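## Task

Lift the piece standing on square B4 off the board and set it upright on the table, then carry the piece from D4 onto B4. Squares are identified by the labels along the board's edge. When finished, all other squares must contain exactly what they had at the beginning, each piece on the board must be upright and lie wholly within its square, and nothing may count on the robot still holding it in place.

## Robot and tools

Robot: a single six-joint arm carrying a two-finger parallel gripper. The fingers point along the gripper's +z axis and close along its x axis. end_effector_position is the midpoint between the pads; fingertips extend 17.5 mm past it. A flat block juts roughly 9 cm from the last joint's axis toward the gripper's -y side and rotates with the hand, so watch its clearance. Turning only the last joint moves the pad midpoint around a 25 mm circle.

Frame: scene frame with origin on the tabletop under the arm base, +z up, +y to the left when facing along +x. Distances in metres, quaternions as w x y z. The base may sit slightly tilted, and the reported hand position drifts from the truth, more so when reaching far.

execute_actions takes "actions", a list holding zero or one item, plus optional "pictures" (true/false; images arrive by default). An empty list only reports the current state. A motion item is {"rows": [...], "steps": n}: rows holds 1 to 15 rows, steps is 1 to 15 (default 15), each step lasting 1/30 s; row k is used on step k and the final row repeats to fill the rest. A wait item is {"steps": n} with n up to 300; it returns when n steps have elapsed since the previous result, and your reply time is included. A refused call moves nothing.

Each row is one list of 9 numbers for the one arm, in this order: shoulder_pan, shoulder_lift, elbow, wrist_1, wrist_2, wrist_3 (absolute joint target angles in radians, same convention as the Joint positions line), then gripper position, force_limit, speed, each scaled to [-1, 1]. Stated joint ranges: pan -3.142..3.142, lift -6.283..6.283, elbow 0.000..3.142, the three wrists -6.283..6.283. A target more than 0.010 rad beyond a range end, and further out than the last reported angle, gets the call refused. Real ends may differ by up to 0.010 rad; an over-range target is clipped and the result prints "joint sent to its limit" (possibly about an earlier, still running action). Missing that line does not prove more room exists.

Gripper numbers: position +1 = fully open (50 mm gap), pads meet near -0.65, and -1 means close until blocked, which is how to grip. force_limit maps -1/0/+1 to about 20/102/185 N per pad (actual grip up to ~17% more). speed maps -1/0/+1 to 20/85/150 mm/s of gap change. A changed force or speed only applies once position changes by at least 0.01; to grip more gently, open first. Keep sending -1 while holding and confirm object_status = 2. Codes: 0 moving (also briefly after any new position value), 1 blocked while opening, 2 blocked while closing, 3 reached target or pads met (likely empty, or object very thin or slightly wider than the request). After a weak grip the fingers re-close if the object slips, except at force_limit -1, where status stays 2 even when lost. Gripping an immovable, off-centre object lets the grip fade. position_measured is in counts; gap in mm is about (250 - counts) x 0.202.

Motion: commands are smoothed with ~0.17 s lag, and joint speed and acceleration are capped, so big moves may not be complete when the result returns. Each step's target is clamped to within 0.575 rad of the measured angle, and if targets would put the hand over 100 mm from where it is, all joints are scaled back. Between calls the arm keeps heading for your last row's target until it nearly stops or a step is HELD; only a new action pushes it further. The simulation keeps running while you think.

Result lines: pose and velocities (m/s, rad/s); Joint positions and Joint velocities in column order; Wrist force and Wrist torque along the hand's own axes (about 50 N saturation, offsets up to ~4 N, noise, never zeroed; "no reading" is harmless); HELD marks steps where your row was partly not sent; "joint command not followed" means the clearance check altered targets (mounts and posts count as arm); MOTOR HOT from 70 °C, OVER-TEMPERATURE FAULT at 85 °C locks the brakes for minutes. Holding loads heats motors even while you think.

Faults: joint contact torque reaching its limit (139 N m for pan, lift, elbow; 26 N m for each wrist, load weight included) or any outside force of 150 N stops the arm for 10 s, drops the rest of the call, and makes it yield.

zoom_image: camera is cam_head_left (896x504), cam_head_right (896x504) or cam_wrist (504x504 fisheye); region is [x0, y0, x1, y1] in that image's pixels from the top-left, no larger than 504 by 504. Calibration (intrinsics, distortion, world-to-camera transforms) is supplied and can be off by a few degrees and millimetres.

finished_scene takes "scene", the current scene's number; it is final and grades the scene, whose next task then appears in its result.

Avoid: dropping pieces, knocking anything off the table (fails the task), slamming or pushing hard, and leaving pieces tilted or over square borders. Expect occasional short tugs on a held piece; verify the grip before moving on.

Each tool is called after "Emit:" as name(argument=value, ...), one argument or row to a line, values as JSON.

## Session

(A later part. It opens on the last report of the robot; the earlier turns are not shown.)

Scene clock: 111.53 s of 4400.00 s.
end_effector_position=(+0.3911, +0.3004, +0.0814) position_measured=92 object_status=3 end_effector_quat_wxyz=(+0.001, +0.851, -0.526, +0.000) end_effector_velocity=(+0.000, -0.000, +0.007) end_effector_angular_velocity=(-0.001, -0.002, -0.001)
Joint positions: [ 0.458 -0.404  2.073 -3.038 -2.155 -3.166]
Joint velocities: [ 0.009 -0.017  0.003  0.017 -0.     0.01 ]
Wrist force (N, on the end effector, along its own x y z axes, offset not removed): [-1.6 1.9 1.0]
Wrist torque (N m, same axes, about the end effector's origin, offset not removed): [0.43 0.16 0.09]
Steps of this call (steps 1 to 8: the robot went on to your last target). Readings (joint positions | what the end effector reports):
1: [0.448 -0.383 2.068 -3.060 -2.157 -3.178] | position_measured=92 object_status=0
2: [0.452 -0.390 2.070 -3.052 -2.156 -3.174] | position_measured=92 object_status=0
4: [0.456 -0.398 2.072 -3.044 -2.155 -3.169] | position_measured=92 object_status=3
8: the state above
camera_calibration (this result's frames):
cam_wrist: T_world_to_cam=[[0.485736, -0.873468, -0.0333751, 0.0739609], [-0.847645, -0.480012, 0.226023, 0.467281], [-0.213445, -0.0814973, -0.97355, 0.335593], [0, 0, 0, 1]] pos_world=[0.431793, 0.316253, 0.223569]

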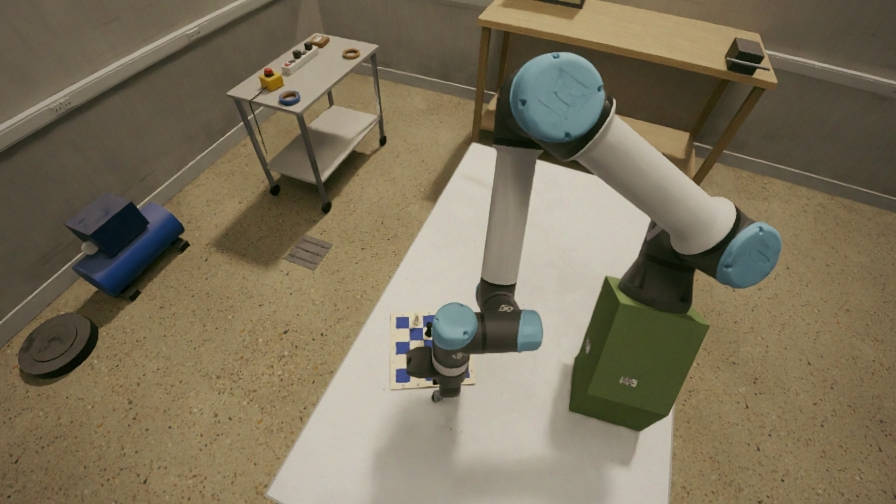

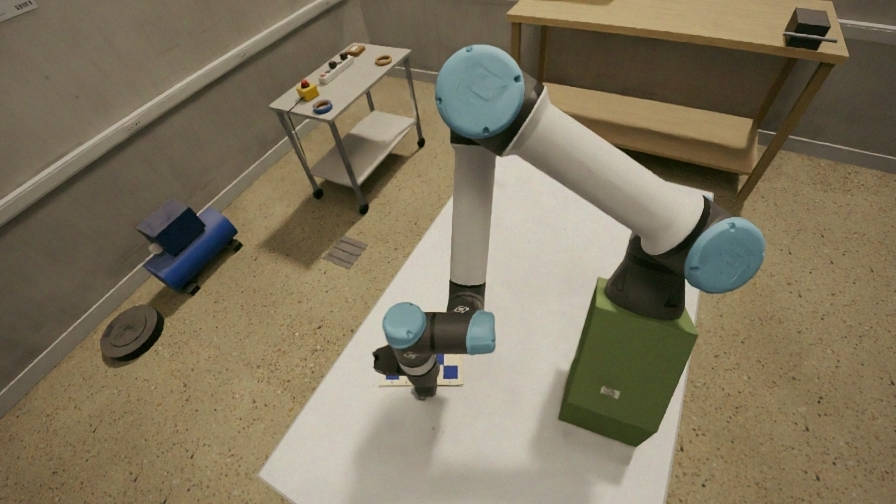

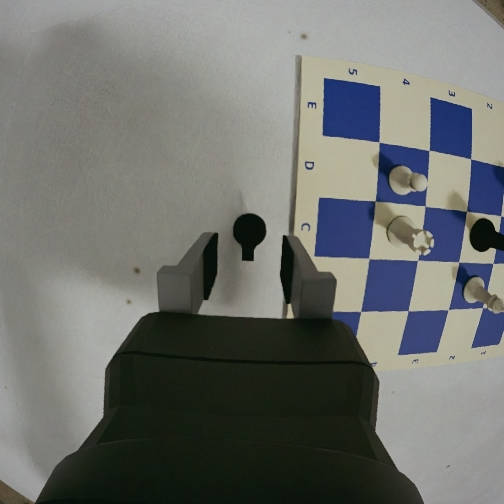

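Emit:
execute_actions(
  actions=[
    {"rows": [[0.4585,-0.4053,2.0734,-3.0364,-2.155,-3.1657,0.4,-0.6,0],[0.4548,-0.4075,2.0723,-3.0355,-2.1555,-3.1702,0.4,-0.6,0],[0.4463,-0.4127,2.0696,-3.0334,-2.1568,-3.1803,0.4,-0.6,0],[0.4325,-0.421,2.0654,-3.0301,-2.1589,-3.1968,0.4,-0.6,0],[0.4144,-0.4319,2.0598,-3.0258,-2.1616,-3.2184,0.4,-0.6,0],[0.3929,-0.4449,2.0532,-3.0206,-2.1648,-3.2441,0.4,-0.6,0],[0.3707,-0.4583,2.0464,-3.0153,-2.1681,-3.2707,0.4,-0.6,0],[0.3492,-0.4713,2.0398,-3.0101,-2.1713,-3.2964,0.4,-0.6,0],[0.3311,-0.4822,2.0342,-3.0058,-2.174,-3.318,0.4,-0.6,0],[0.3173,-0.4905,2.03,-3.0025,-2.1761,-3.3345,0.4,-0.6,0],[0.3084,-0.4949,2.0271,-3.0013,-2.1774,-3.3451,0.4,-0.6,0],[0.3027,-0.4931,2.0249,-3.0047,-2.1781,-3.352,0.4,-0.6,0],[0.2985,-0.4864,2.0228,-3.0123,-2.1785,-3.3571,0.4,-0.6,0],[0.2935,-0.4765,2.0202,-3.0231,-2.1789,-3.3632,0.4,-0.6,0],[0.2889,-0.4673,2.0177,-3.033,-2.1793,-3.3688,0.4,-0.6,0]], "steps": 15},
  ],
  pictures=false,
)

Emit:
execute_actions(
  actions=[
    {"rows": [[0.2859,-0.4614,2.0161,-3.0395,-2.1796,-3.3724,0.4,-0.6,0],[0.2845,-0.4586,2.0154,-3.0425,-2.1797,-3.3741,0.4,-0.6,0]], "steps": 11},
  ],
)

Emit:
zoom_image(
  camera="cam_wrist",
  region=[190, 180, 320, 310],
)

Scene clock: 126.27 s of 4400.00 s.
end_effector_position=(+0.4654, +0.2402, +0.0810) position_measured=92 object_status=3 end_effector_quat_wxyz=(+0.000, +0.851, -0.526, -0.000) end_effector_velocity=(+0.077, -0.075, -0.067) end_effector_angular_velocity=(-0.003, -0.002, -0.003)
Joint positions: [ 0.312 -0.482  2.027 -3.012 -2.177 -3.34 ]
Joint velocities: [-0.233  0.067 -0.088 -0.141 -0.028 -0.28 ]
Wrist force (N, on the end effector, along its own x y z axes, offset not removed): [-2.0 0.3 0.5]
Wrist torque (N m, same axes, about the end effector's origin, offset not removed): [0.11 0.27 0.11]
Steps of this call (steps 1 to 30: the robot went on to your last target; steps 31 to 100: nothing new was sent; then 10.90 s passed at rest; steps 101 to 115: all 15 steps of this action). Readings (joint positions | what the end effector reports):
101: [0.459 -0.405 2.074 -3.036 -2.155 -3.165] | position_measured=92 object_status=3
102: [0.459 -0.405 2.074 -3.036 -2.155 -3.165] | position_measured=92 object_status=3
104: [0.455 -0.408 2.073 -3.035 -2.155 -3.170] | position_measured=92 object_status=3
108: [0.412 -0.434 2.059 -3.025 -2.162 -3.221] | position_measured=92 object_status=3
115: the state above

Scene clock: 126.63 s of 4400.00 s.
end_effector_position=(+0.4715, +0.2342, +0.0682) position_measured=92 object_status=3 end_effector_quat_wxyz=(+0.000, +0.851, -0.526, +0.000) end_effector_velocity=(-0.001, -0.001, -0.004) end_effector_angular_velocity=(-0.002, +0.002, +0.002)
Joint positions: [ 0.285 -0.459  2.016 -3.042 -2.18  -3.374]
Joint velocities: [-0.005  0.007 -0.    -0.006 -0.002 -0.006]
Wrist force (N, on the end effector, along its own x y z axes, offset not removed): [-3.5 1.5 0.2]
Wrist torque (N m, same axes, about the end effector's origin, offset not removed): [0.27 0.41 0.08]
Steps of this call (steps 1 to 11: all 11 steps of this action). Readings (joint positions | what the end effector reports):
1: [0.305 -0.478 2.024 -3.018 -2.177 -3.349] | position_measured=92 object_status=3
2: [0.299 -0.474 2.022 -3.024 -2.178 -3.356] | position_measured=92 object_status=3
4: [0.291 -0.466 2.018 -3.034 -2.179 -3.366] | position_measured=92 object_status=3
8: [0.286 -0.460 2.016 -3.041 -2.180 -3.372] | position_measured=92 object_status=3
11: the state above
camera_calibration (this result's frames):
cam_wrist: T_world_to_cam=[[0.485726, -0.873462, -0.033686, -0.0233573], [-0.847679, -0.480094, 0.225723, 0.506685], [-0.213333, -0.0810848, -0.973609, 0.33438], [0, 0, 0, 1]] pos_world=[0.512185, 0.249968, 0.210398]

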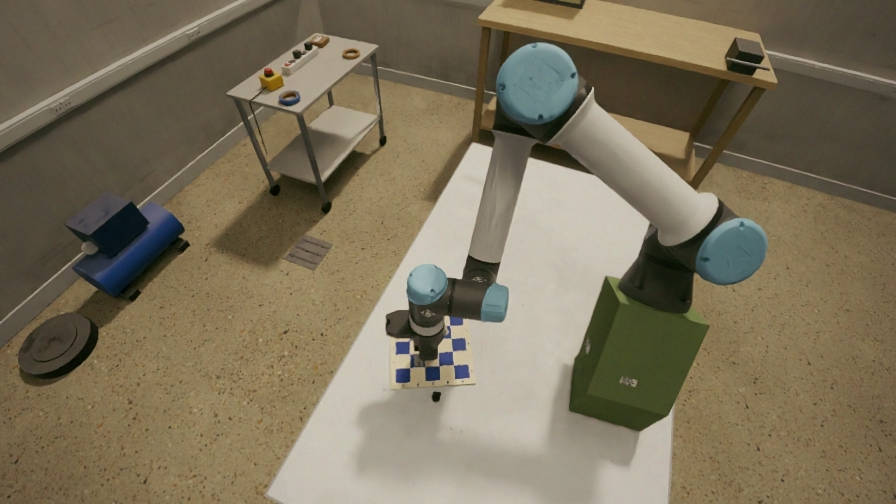

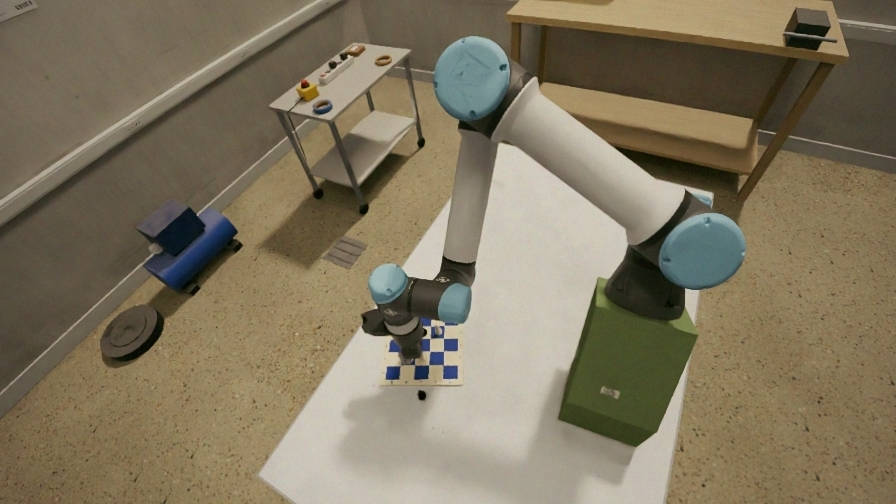

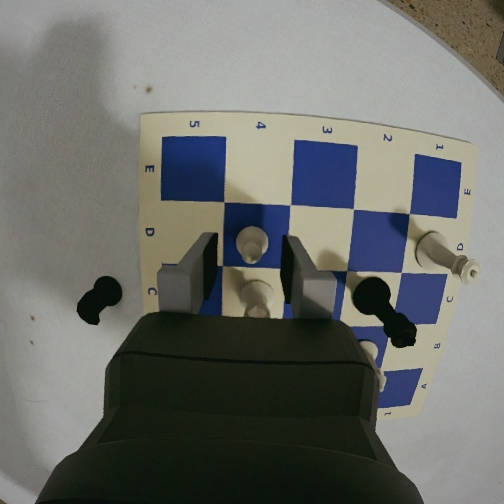

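Region (190, 180, 320, 310) of cam_wrist's 504x504 image, scaled by 3.877, with more detail than that image has.

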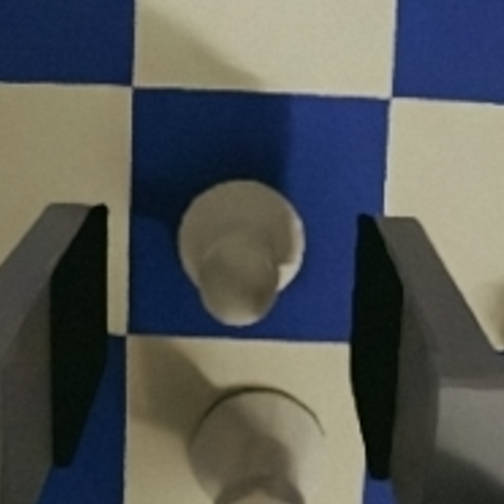

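Emit:
execute_actions(
  actions=[
    {"rows": [[0.2836,-0.4571,2.0151,-3.0443,-2.1798,-3.3751,0.05,-0.6,-0.3],[0.2793,-0.4496,2.0139,-3.0535,-2.1801,-3.3804,0.05,-0.6,-0.3],[0.2722,-0.4373,2.0118,-3.0688,-2.1808,-3.3891,0.05,-0.6,-0.3],[0.2651,-0.4249,2.0097,-3.084,-2.1814,-3.3977,0.05,-0.6,-0.3],[0.2608,-0.4174,2.0085,-3.0932,-2.1817,-3.403,0.05,-0.6,-0.3],[0.2599,-0.4159,2.0082,-3.095,-2.1818,-3.404,0.05,-0.6,-0.3]], "steps": 12},
  ],
  pictures=false,
)

Emit:
execute_actions(
  actions=[
    {"rows": [[0.2599,-0.4159,2.0082,-3.095,-2.1818,-3.404,-1,-0.6,-0.5]], "steps": 14},
  ],
  pictures=false,
)

Emit:
execute_actions(
  actions=[
    {"rows": [[0.2603,-0.4166,2.0084,-3.0942,-2.1818,-3.4036,-1,-0.6,-0.5],[0.2623,-0.4207,2.0095,-3.0897,-2.1816,-3.4011,-1,-0.6,-0.5],[0.267,-0.43,2.0118,-3.0797,-2.1812,-3.3954,-1,-0.6,-0.5],[0.274,-0.4441,2.0155,-3.0644,-2.1805,-3.3869,-1,-0.6,-0.5],[0.2828,-0.4617,2.0201,-3.0452,-2.1797,-3.3762,-1,-0.6,-0.5],[0.2921,-0.4801,2.0248,-3.0252,-2.1789,-3.3649,-1,-0.6,-0.5],[0.3009,-0.4977,2.0294,-3.006,-2.1781,-3.3542,-1,-0.6,-0.5],[0.3079,-0.5118,2.0331,-2.9907,-2.1774,-3.3457,-1,-0.6,-0.5],[0.3125,-0.5213,2.0364,-2.9816,-2.177,-3.3402,-1,-0.6,-0.5],[0.3136,-0.5263,2.0435,-2.9828,-2.1769,-3.3389,-1,-0.6,-0.5],[0.3119,-0.5295,2.0576,-2.9949,-2.1771,-3.3409,-1,-0.6,-0.5],[0.3088,-0.5331,2.079,-3.0148,-2.1774,-3.3447,-1,-0.6,-0.5],[0.3047,-0.5379,2.1066,-3.0404,-2.1778,-3.3496,-1,-0.6,-0.5],[0.3002,-0.5432,2.1374,-3.0691,-2.1783,-3.3552,-1,-0.6,-0.5],[0.2956,-0.5484,2.1682,-3.0978,-2.1787,-3.3607,-1,-0.6,-0.5]], "steps": 15},
  ],
  pictures=false,
)

Emit:
execute_actions(
  actions=[
    {"rows": [[0.2915,-0.5532,2.1958,-3.1234,-2.1791,-3.3656,-1,-0.6,-0.5],[0.2884,-0.5568,2.2172,-3.1433,-2.1794,-3.3694,-1,-0.6,-0.5],[0.286,-0.5587,2.231,-3.1568,-2.1796,-3.3722,-1,-0.6,-0.5],[0.2836,-0.5566,2.2362,-3.1659,-2.1798,-3.3752,-1,-0.6,-0.5],[0.2799,-0.5497,2.2354,-3.1746,-2.18,-3.3797,-1,-0.6,-0.5],[0.2742,-0.5382,2.2326,-3.1872,-2.1804,-3.3867,-1,-0.6,-0.5],[0.2667,-0.5231,2.2288,-3.2038,-2.1809,-3.3959,-1,-0.6,-0.5],[0.2577,-0.5051,2.2243,-3.2235,-2.1815,-3.4068,-1,-0.6,-0.5],[0.2484,-0.4866,2.2197,-3.244,-2.1821,-3.418,-1,-0.6,-0.5],[0.2394,-0.4686,2.2152,-3.2637,-2.1827,-3.4289,-1,-0.6,-0.5],[0.2319,-0.4535,2.2114,-3.2803,-2.1832,-3.4381,-1,-0.6,-0.5],[0.2262,-0.442,2.2086,-3.2929,-2.1836,-3.4451,-1,-0.6,-0.5],[0.2226,-0.4349,2.2068,-3.3007,-2.1838,-3.4494,-1,-0.6,-0.5],[0.2211,-0.4318,2.206,-3.3041,-2.1839,-3.4513,-1,-0.6,-0.5],[0.2208,-0.4313,2.2059,-3.3047,-2.1839,-3.4516,-1,-0.6,-0.5]], "steps": 15},
  ],
  pictures=false,
)

Emit:
execute_actions(
  actions=[
    {"steps": 14},
  ],
)

Scene clock: 147.93 s of 4400.00 s.
end_effector_position=(+0.4702, +0.2325, +0.0498) position_measured=145 object_status=3 end_effector_quat_wxyz=(+0.000, +0.851, -0.526, +0.000) end_effector_velocity=(-0.001, -0.001, -0.010) end_effector_angular_velocity=(+0.000, +0.001, +0.000)
Joint positions: [ 0.261 -0.418  2.009 -3.093 -2.182 -3.403]
Joint velocities: [-0.014  0.024 -0.004 -0.029 -0.001 -0.016]
Wrist force (N, on the end effector, along its own x y z axes, offset not removed): [-2.6 0.1 0.1]
Wrist torque (N m, same axes, about the end effector's origin, offset not removed): [-0.02 0.21 0.11]
Steps of this call (steps 1 to 15: the robot went on to your last target; steps 16 to 90: nothing new was sent; then 17.90 s passed at rest; steps 91 to 102: all 12 steps of this action). Readings (joint positions | what the end effector reports):
91: [0.284 -0.459 2.015 -3.043 -2.180 -3.374] | position_measured=99 object_status=0
92: [0.284 -0.458 2.015 -3.043 -2.180 -3.375] | position_measured=110 object_status=0
94: [0.280 -0.451 2.014 -3.052 -2.180 -3.380] | position_measured=132 object_status=0
98: [0.265 -0.425 2.010 -3.083 -2.181 -3.397] | position_measured=145 object_status=0
102: the state above

Scene clock: 148.40 s of 4400.00 s.
end_effector_position=(+0.4701, +0.2325, +0.0489) position_measured=206 object_status=2 end_effector_quat_wxyz=(+0.000, +0.851, -0.526, +0.000) end_effector_velocity=(-0.002, -0.000, -0.001) end_effector_angular_velocity=(-0.001, +0.002, +0.001)
Joint positions: [ 0.26  -0.416  2.008 -3.095 -2.182 -3.404]
Joint velocities: [-0.001  0.001  0.002 -0.    -0.001 -0.   ]
Wrist force (N, on the end effector, along its own x y z axes, offset not removed): [-2.5 2.4 -2.0]
Wrist torque (N m, same axes, about the end effector's origin, offset not removed): [0.45 0.28 0.03]
Steps of this call (steps 1 to 14: all 14 steps of this action). Readings (joint positions | what the end effector reports):
1: [0.261 -0.417 2.008 -3.093 -2.182 -3.403] | position_measured=151 object_status=0
2: [0.260 -0.417 2.008 -3.094 -2.182 -3.403] | position_measured=159 object_status=0
4: [0.260 -0.416 2.008 -3.095 -2.182 -3.404] | position_measured=177 object_status=0
8: [0.260 -0.416 2.008 -3.095 -2.182 -3.404] | position_measured=206 object_status=0
14: the state above

Scene clock: 148.90 s of 4400.00 s.
end_effector_position=(+0.4553, +0.2245, +0.0930) position_measured=206 object_status=2 end_effector_quat_wxyz=(+0.000, +0.851, -0.526, +0.000) end_effector_velocity=(-0.186, -0.097, +0.020) end_effector_angular_velocity=(+0.008, -0.001, -0.002)
Joint positions: [ 0.305 -0.53   2.084 -3.026 -2.178 -3.349]
Joint velocities: [-0.061 -0.172  0.61  -0.484  0.001 -0.074]
Wrist force (N, on the end effector, along its own x y z axes, offset not removed): [-3.5 -0.4 -1.7]
Wrist torque (N m, same axes, about the end effector's origin, offset not removed): [0.05 0.43 0.06]
Steps of this call (steps 1 to 15: all 15 steps of this action). Readings (joint positions | what the end effector reports):
1: [0.260 -0.416 2.008 -3.095 -2.182 -3.404] | position_measured=206 object_status=2
2: [0.260 -0.416 2.008 -3.095 -2.182 -3.404] | position_measured=206 object_status=2
4: [0.262 -0.421 2.009 -3.090 -2.182 -3.401] | position_measured=206 object_status=2
8: [0.284 -0.462 2.020 -3.045 -2.180 -3.375] | position_measured=206 object_status=2
15: the state above

Scene clock: 149.40 s of 4400.00 s.
end_effector_position=(+0.4068, +0.1991, +0.0576) position_measured=206 object_status=2 end_effector_quat_wxyz=(+0.000, +0.851, -0.526, -0.000) end_effector_velocity=(-0.009, -0.000, -0.091) end_effector_angular_velocity=(+0.001, +0.001, -0.001)
Joint positions: [ 0.232 -0.454  2.211 -3.279 -2.183 -3.438]
Joint velocities: [-0.126  0.256 -0.055 -0.288 -0.005 -0.152]
Wrist force (N, on the end effector, along its own x y z axes, offset not removed): [-1.3 0.0 0.6]
Wrist torque (N m, same axes, about the end effector's origin, offset not removed): [-0.04 0.16 0.01]
Steps of this call (steps 1 to 15: all 15 steps of this action). Readings (joint positions | what the end effector reports):
1: [0.302 -0.535 2.106 -3.045 -2.178 -3.353] | position_measured=206 object_status=2
2: [0.299 -0.541 2.130 -3.066 -2.178 -3.356] | position_measured=206 object_status=2
4: [0.293 -0.549 2.178 -3.108 -2.179 -3.364] | position_measured=206 object_status=2
8: [0.278 -0.542 2.221 -3.169 -2.180 -3.382] | position_measured=206 object_status=2
15: the state above

Scene clock: 149.87 s of 4400.00 s.
end_effector_position=(+0.4060, +0.1990, +0.0497) position_measured=206 object_status=2 end_effector_quat_wxyz=(+0.000, +0.851, -0.526, +0.000) end_effector_velocity=(+0.000, +0.001, +0.000) end_effector_angular_velocity=(+0.001, -0.001, +0.001)
Joint positions: [ 0.221 -0.431  2.206 -3.305 -2.184 -3.452]
Joint velocities: [ 0.     0.001 -0.001 -0.001  0.001 -0.002]
Wrist force (N, on the end effector, along its own x y z axes, offset not removed): [-2.6 1.2 -1.1]
Wrist torque (N m, same axes, about the end effector's origin, offset not removed): [0.19 0.37 0.11]
Steps of this call (steps 1 to 14: the robot went on to your last target). Readings (joint positions | what the end effector reports):
1: [0.228 -0.447 2.209 -3.287 -2.183 -3.442] | position_measured=206 object_status=2
2: [0.226 -0.442 2.208 -3.293 -2.184 -3.445] | position_measured=206 object_status=2
4: [0.223 -0.436 2.207 -3.299 -2.184 -3.449] | position_measured=206 object_status=2
8: [0.221 -0.432 2.206 -3.304 -2.184 -3.451] | position_measured=206 object_status=2
14: the state above
camera_calibration (this result's frames):
cam_wrist: T_world_to_cam=[[0.485691, -0.873487, -0.033538, -0.0228721], [-0.847671, -0.480011, 0.225926, 0.438391], [-0.213442, -0.0813011, -0.973567, 0.299632], [0, 0, 0, 1]] pos_world=[0.446674, 0.214815, 0.191901]

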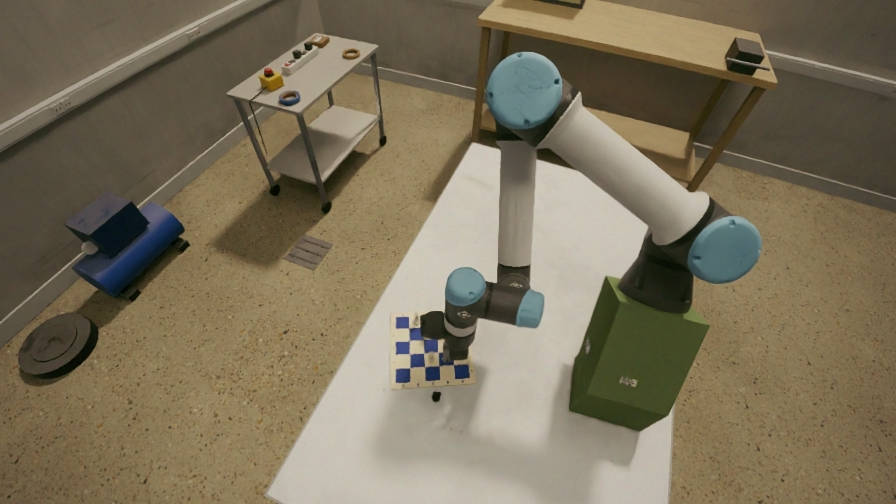

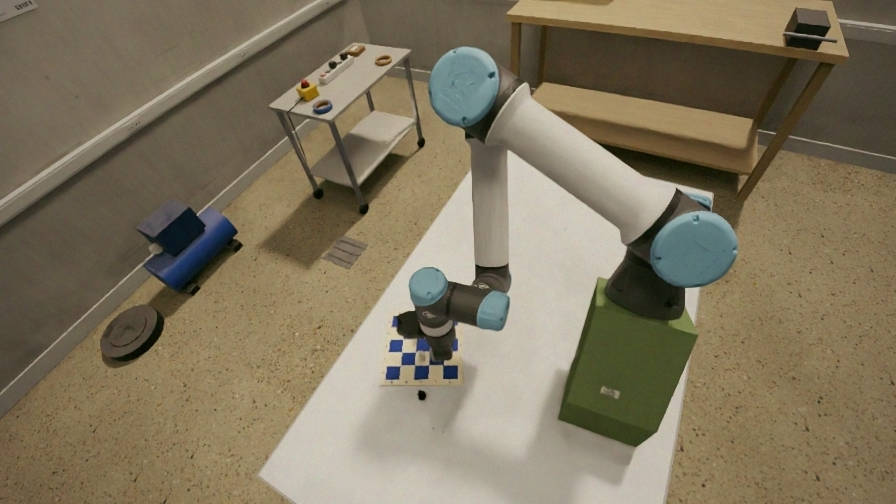

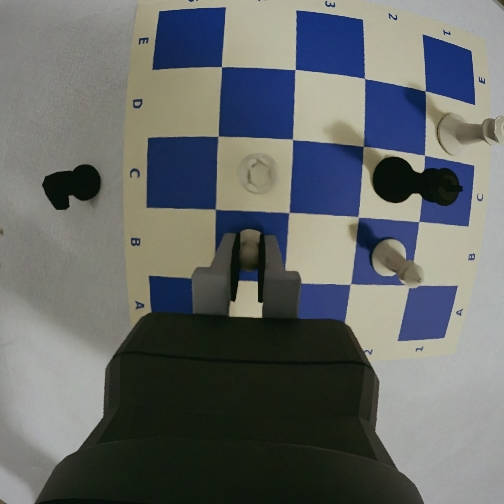

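Emit:
execute_actions(
  actions=[
    {"rows": [[0.2202,-0.4302,2.2056,-3.3059,-2.1839,-3.4523,-1,-0.6,-0.5],[0.2202,-0.4302,2.2056,-3.3059,-2.1839,-3.4523,-1,-0.6,-0.5],[0.2202,-0.4302,2.2056,-3.3059,-2.1839,-3.4523,-1,-0.6,-0.5],[0.2202,-0.4302,2.2056,-3.3059,-2.1839,-3.4523,-1,-0.6,-0.5],[0.2202,-0.4302,2.2056,-3.3059,-2.1839,-3.4523,0.3,-0.6,-0.3],[0.2202,-0.4302,2.2056,-3.3059,-2.1839,-3.4523,0.3,-0.6,-0.3],[0.2202,-0.4302,2.2056,-3.3059,-2.1839,-3.4523,0.3,-0.6,-0.3],[0.2202,-0.4302,2.2056,-3.3059,-2.1839,-3.4523,0.3,-0.6,-0.3],[0.2208,-0.4313,2.2059,-3.3047,-2.1839,-3.4516,0.3,-0.6,-0.3],[0.2239,-0.4376,2.2077,-3.298,-2.1837,-3.4478,0.3,-0.6,-0.3],[0.23,-0.4497,2.211,-3.285,-2.1834,-3.4403,0.3,-0.6,-0.3],[0.2381,-0.4656,2.2155,-3.2679,-2.183,-3.4305,0.3,-0.6,-0.3],[0.2461,-0.4815,2.22,-3.2508,-2.1826,-3.4207,0.3,-0.6,-0.3],[0.2522,-0.4936,2.2233,-3.2378,-2.1823,-3.4132,0.3,-0.6,-0.3],[0.2559,-0.501,2.2254,-3.2299,-2.1821,-3.4087,0.3,-0.6,-0.3]], "steps": 15},
  ],
  pictures=false,
)

Emit:
execute_actions(
  actions=[
    {"steps": 8},
  ],
)

Scene clock: 154.77 s of 4400.00 s.
end_effector_position=(+0.4063, +0.1991, +0.0620) position_measured=107 object_status=0 end_effector_quat_wxyz=(+0.000, +0.851, -0.526, +0.000) end_effector_velocity=(+0.001, +0.000, +0.118) end_effector_angular_velocity=(+0.003, -0.001, +0.000)
Joint positions: [ 0.238 -0.466  2.216 -3.268 -2.183 -3.43 ]
Joint velocities: [ 0.164 -0.327  0.093  0.347  0.011  0.199]
Wrist force (N, on the end effector, along its own x y z axes, offset not removed): [-3.4 2.2 -0.7]
Wrist torque (N m, same axes, about the end effector's origin, offset not removed): [0.37 0.39 0.13]
Steps of this call (steps 1 to 30: the robot went on to your last target; steps 31 to 100: nothing new was sent; then 1.07 s passed at rest; steps 101 to 115: all 15 steps of this action). Readings (joint positions | what the end effector reports):
101: [0.221 -0.431 2.206 -3.305 -2.184 -3.452] | position_measured=206 object_status=2
102: [0.221 -0.431 2.206 -3.305 -2.184 -3.452] | position_measured=206 object_status=2
104: [0.220 -0.431 2.206 -3.305 -2.184 -3.452] | position_measured=206 object_status=2
108: [0.220 -0.430 2.206 -3.306 -2.184 -3.452] | position_measured=166 object_status=0
115: the state above

Scene clock: 155.03 s of 4400.00 s.
end_effector_position=(+0.4062, +0.1990, +0.0741) position_measured=107 object_status=3 end_effector_quat_wxyz=(+0.000, +0.851, -0.526, +0.000) end_effector_velocity=(-0.001, +0.000, +0.007) end_effector_angular_velocity=(+0.001, +0.001, +0.000)
Joint positions: [ 0.255 -0.499  2.225 -3.232 -2.182 -3.41 ]
Joint velocities: [ 0.01  -0.019  0.006  0.02   0.002  0.012]
Wrist force (N, on the end effector, along its own x y z axes, offset not removed): [-3.2 1.6 -0.5]
Wrist torque (N m, same axes, about the end effector's origin, offset not removed): [0.25 0.43 0.06]
Steps of this call (steps 1 to 8: the robot went on to your last target). Readings (joint positions | what the end effector reports):
1: [0.244 -0.476 2.218 -3.257 -2.183 -3.424] | position_measured=107 object_status=0
2: [0.247 -0.484 2.221 -3.248 -2.183 -3.419] | position_measured=107 object_status=0
4: [0.252 -0.493 2.223 -3.238 -2.182 -3.413] | position_measured=107 object_status=0
8: the state above
camera_calibration (this result's frames):
cam_wrist: T_world_to_cam=[[0.485634, -0.87352, -0.0335048, -0.0221167], [-0.847695, -0.479944, 0.22598, 0.433006], [-0.213479, -0.0813417, -0.973556, 0.323498], [0, 0, 0, 1]] pos_world=[0.446857, 0.214813, 0.216351]

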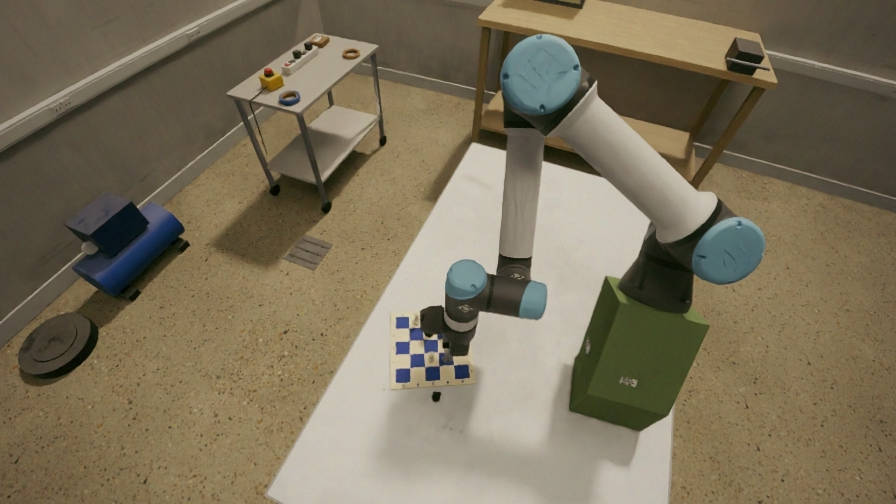

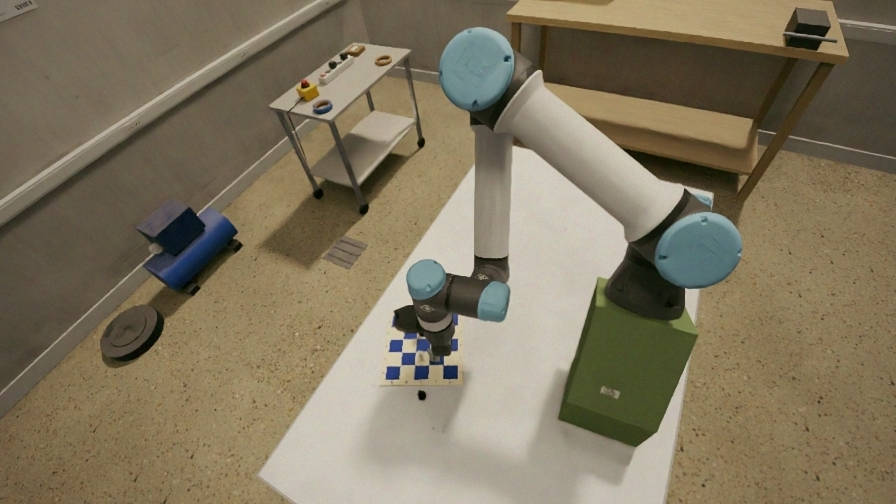

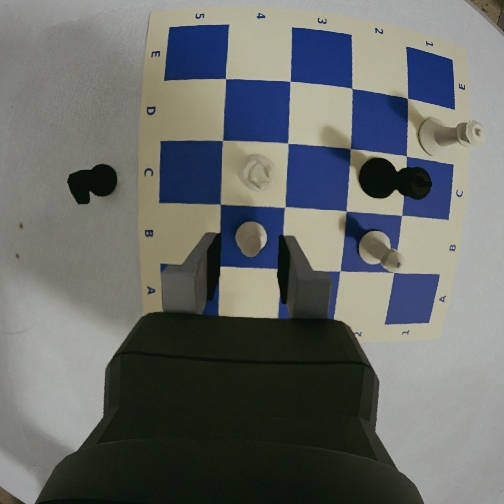

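The pawn is upright and centred on B4, the knight is standing on the table, and the other pieces haven't moved.

Emit:
finished_scene(
  scene=2,
)

The scene is finished: the task was done.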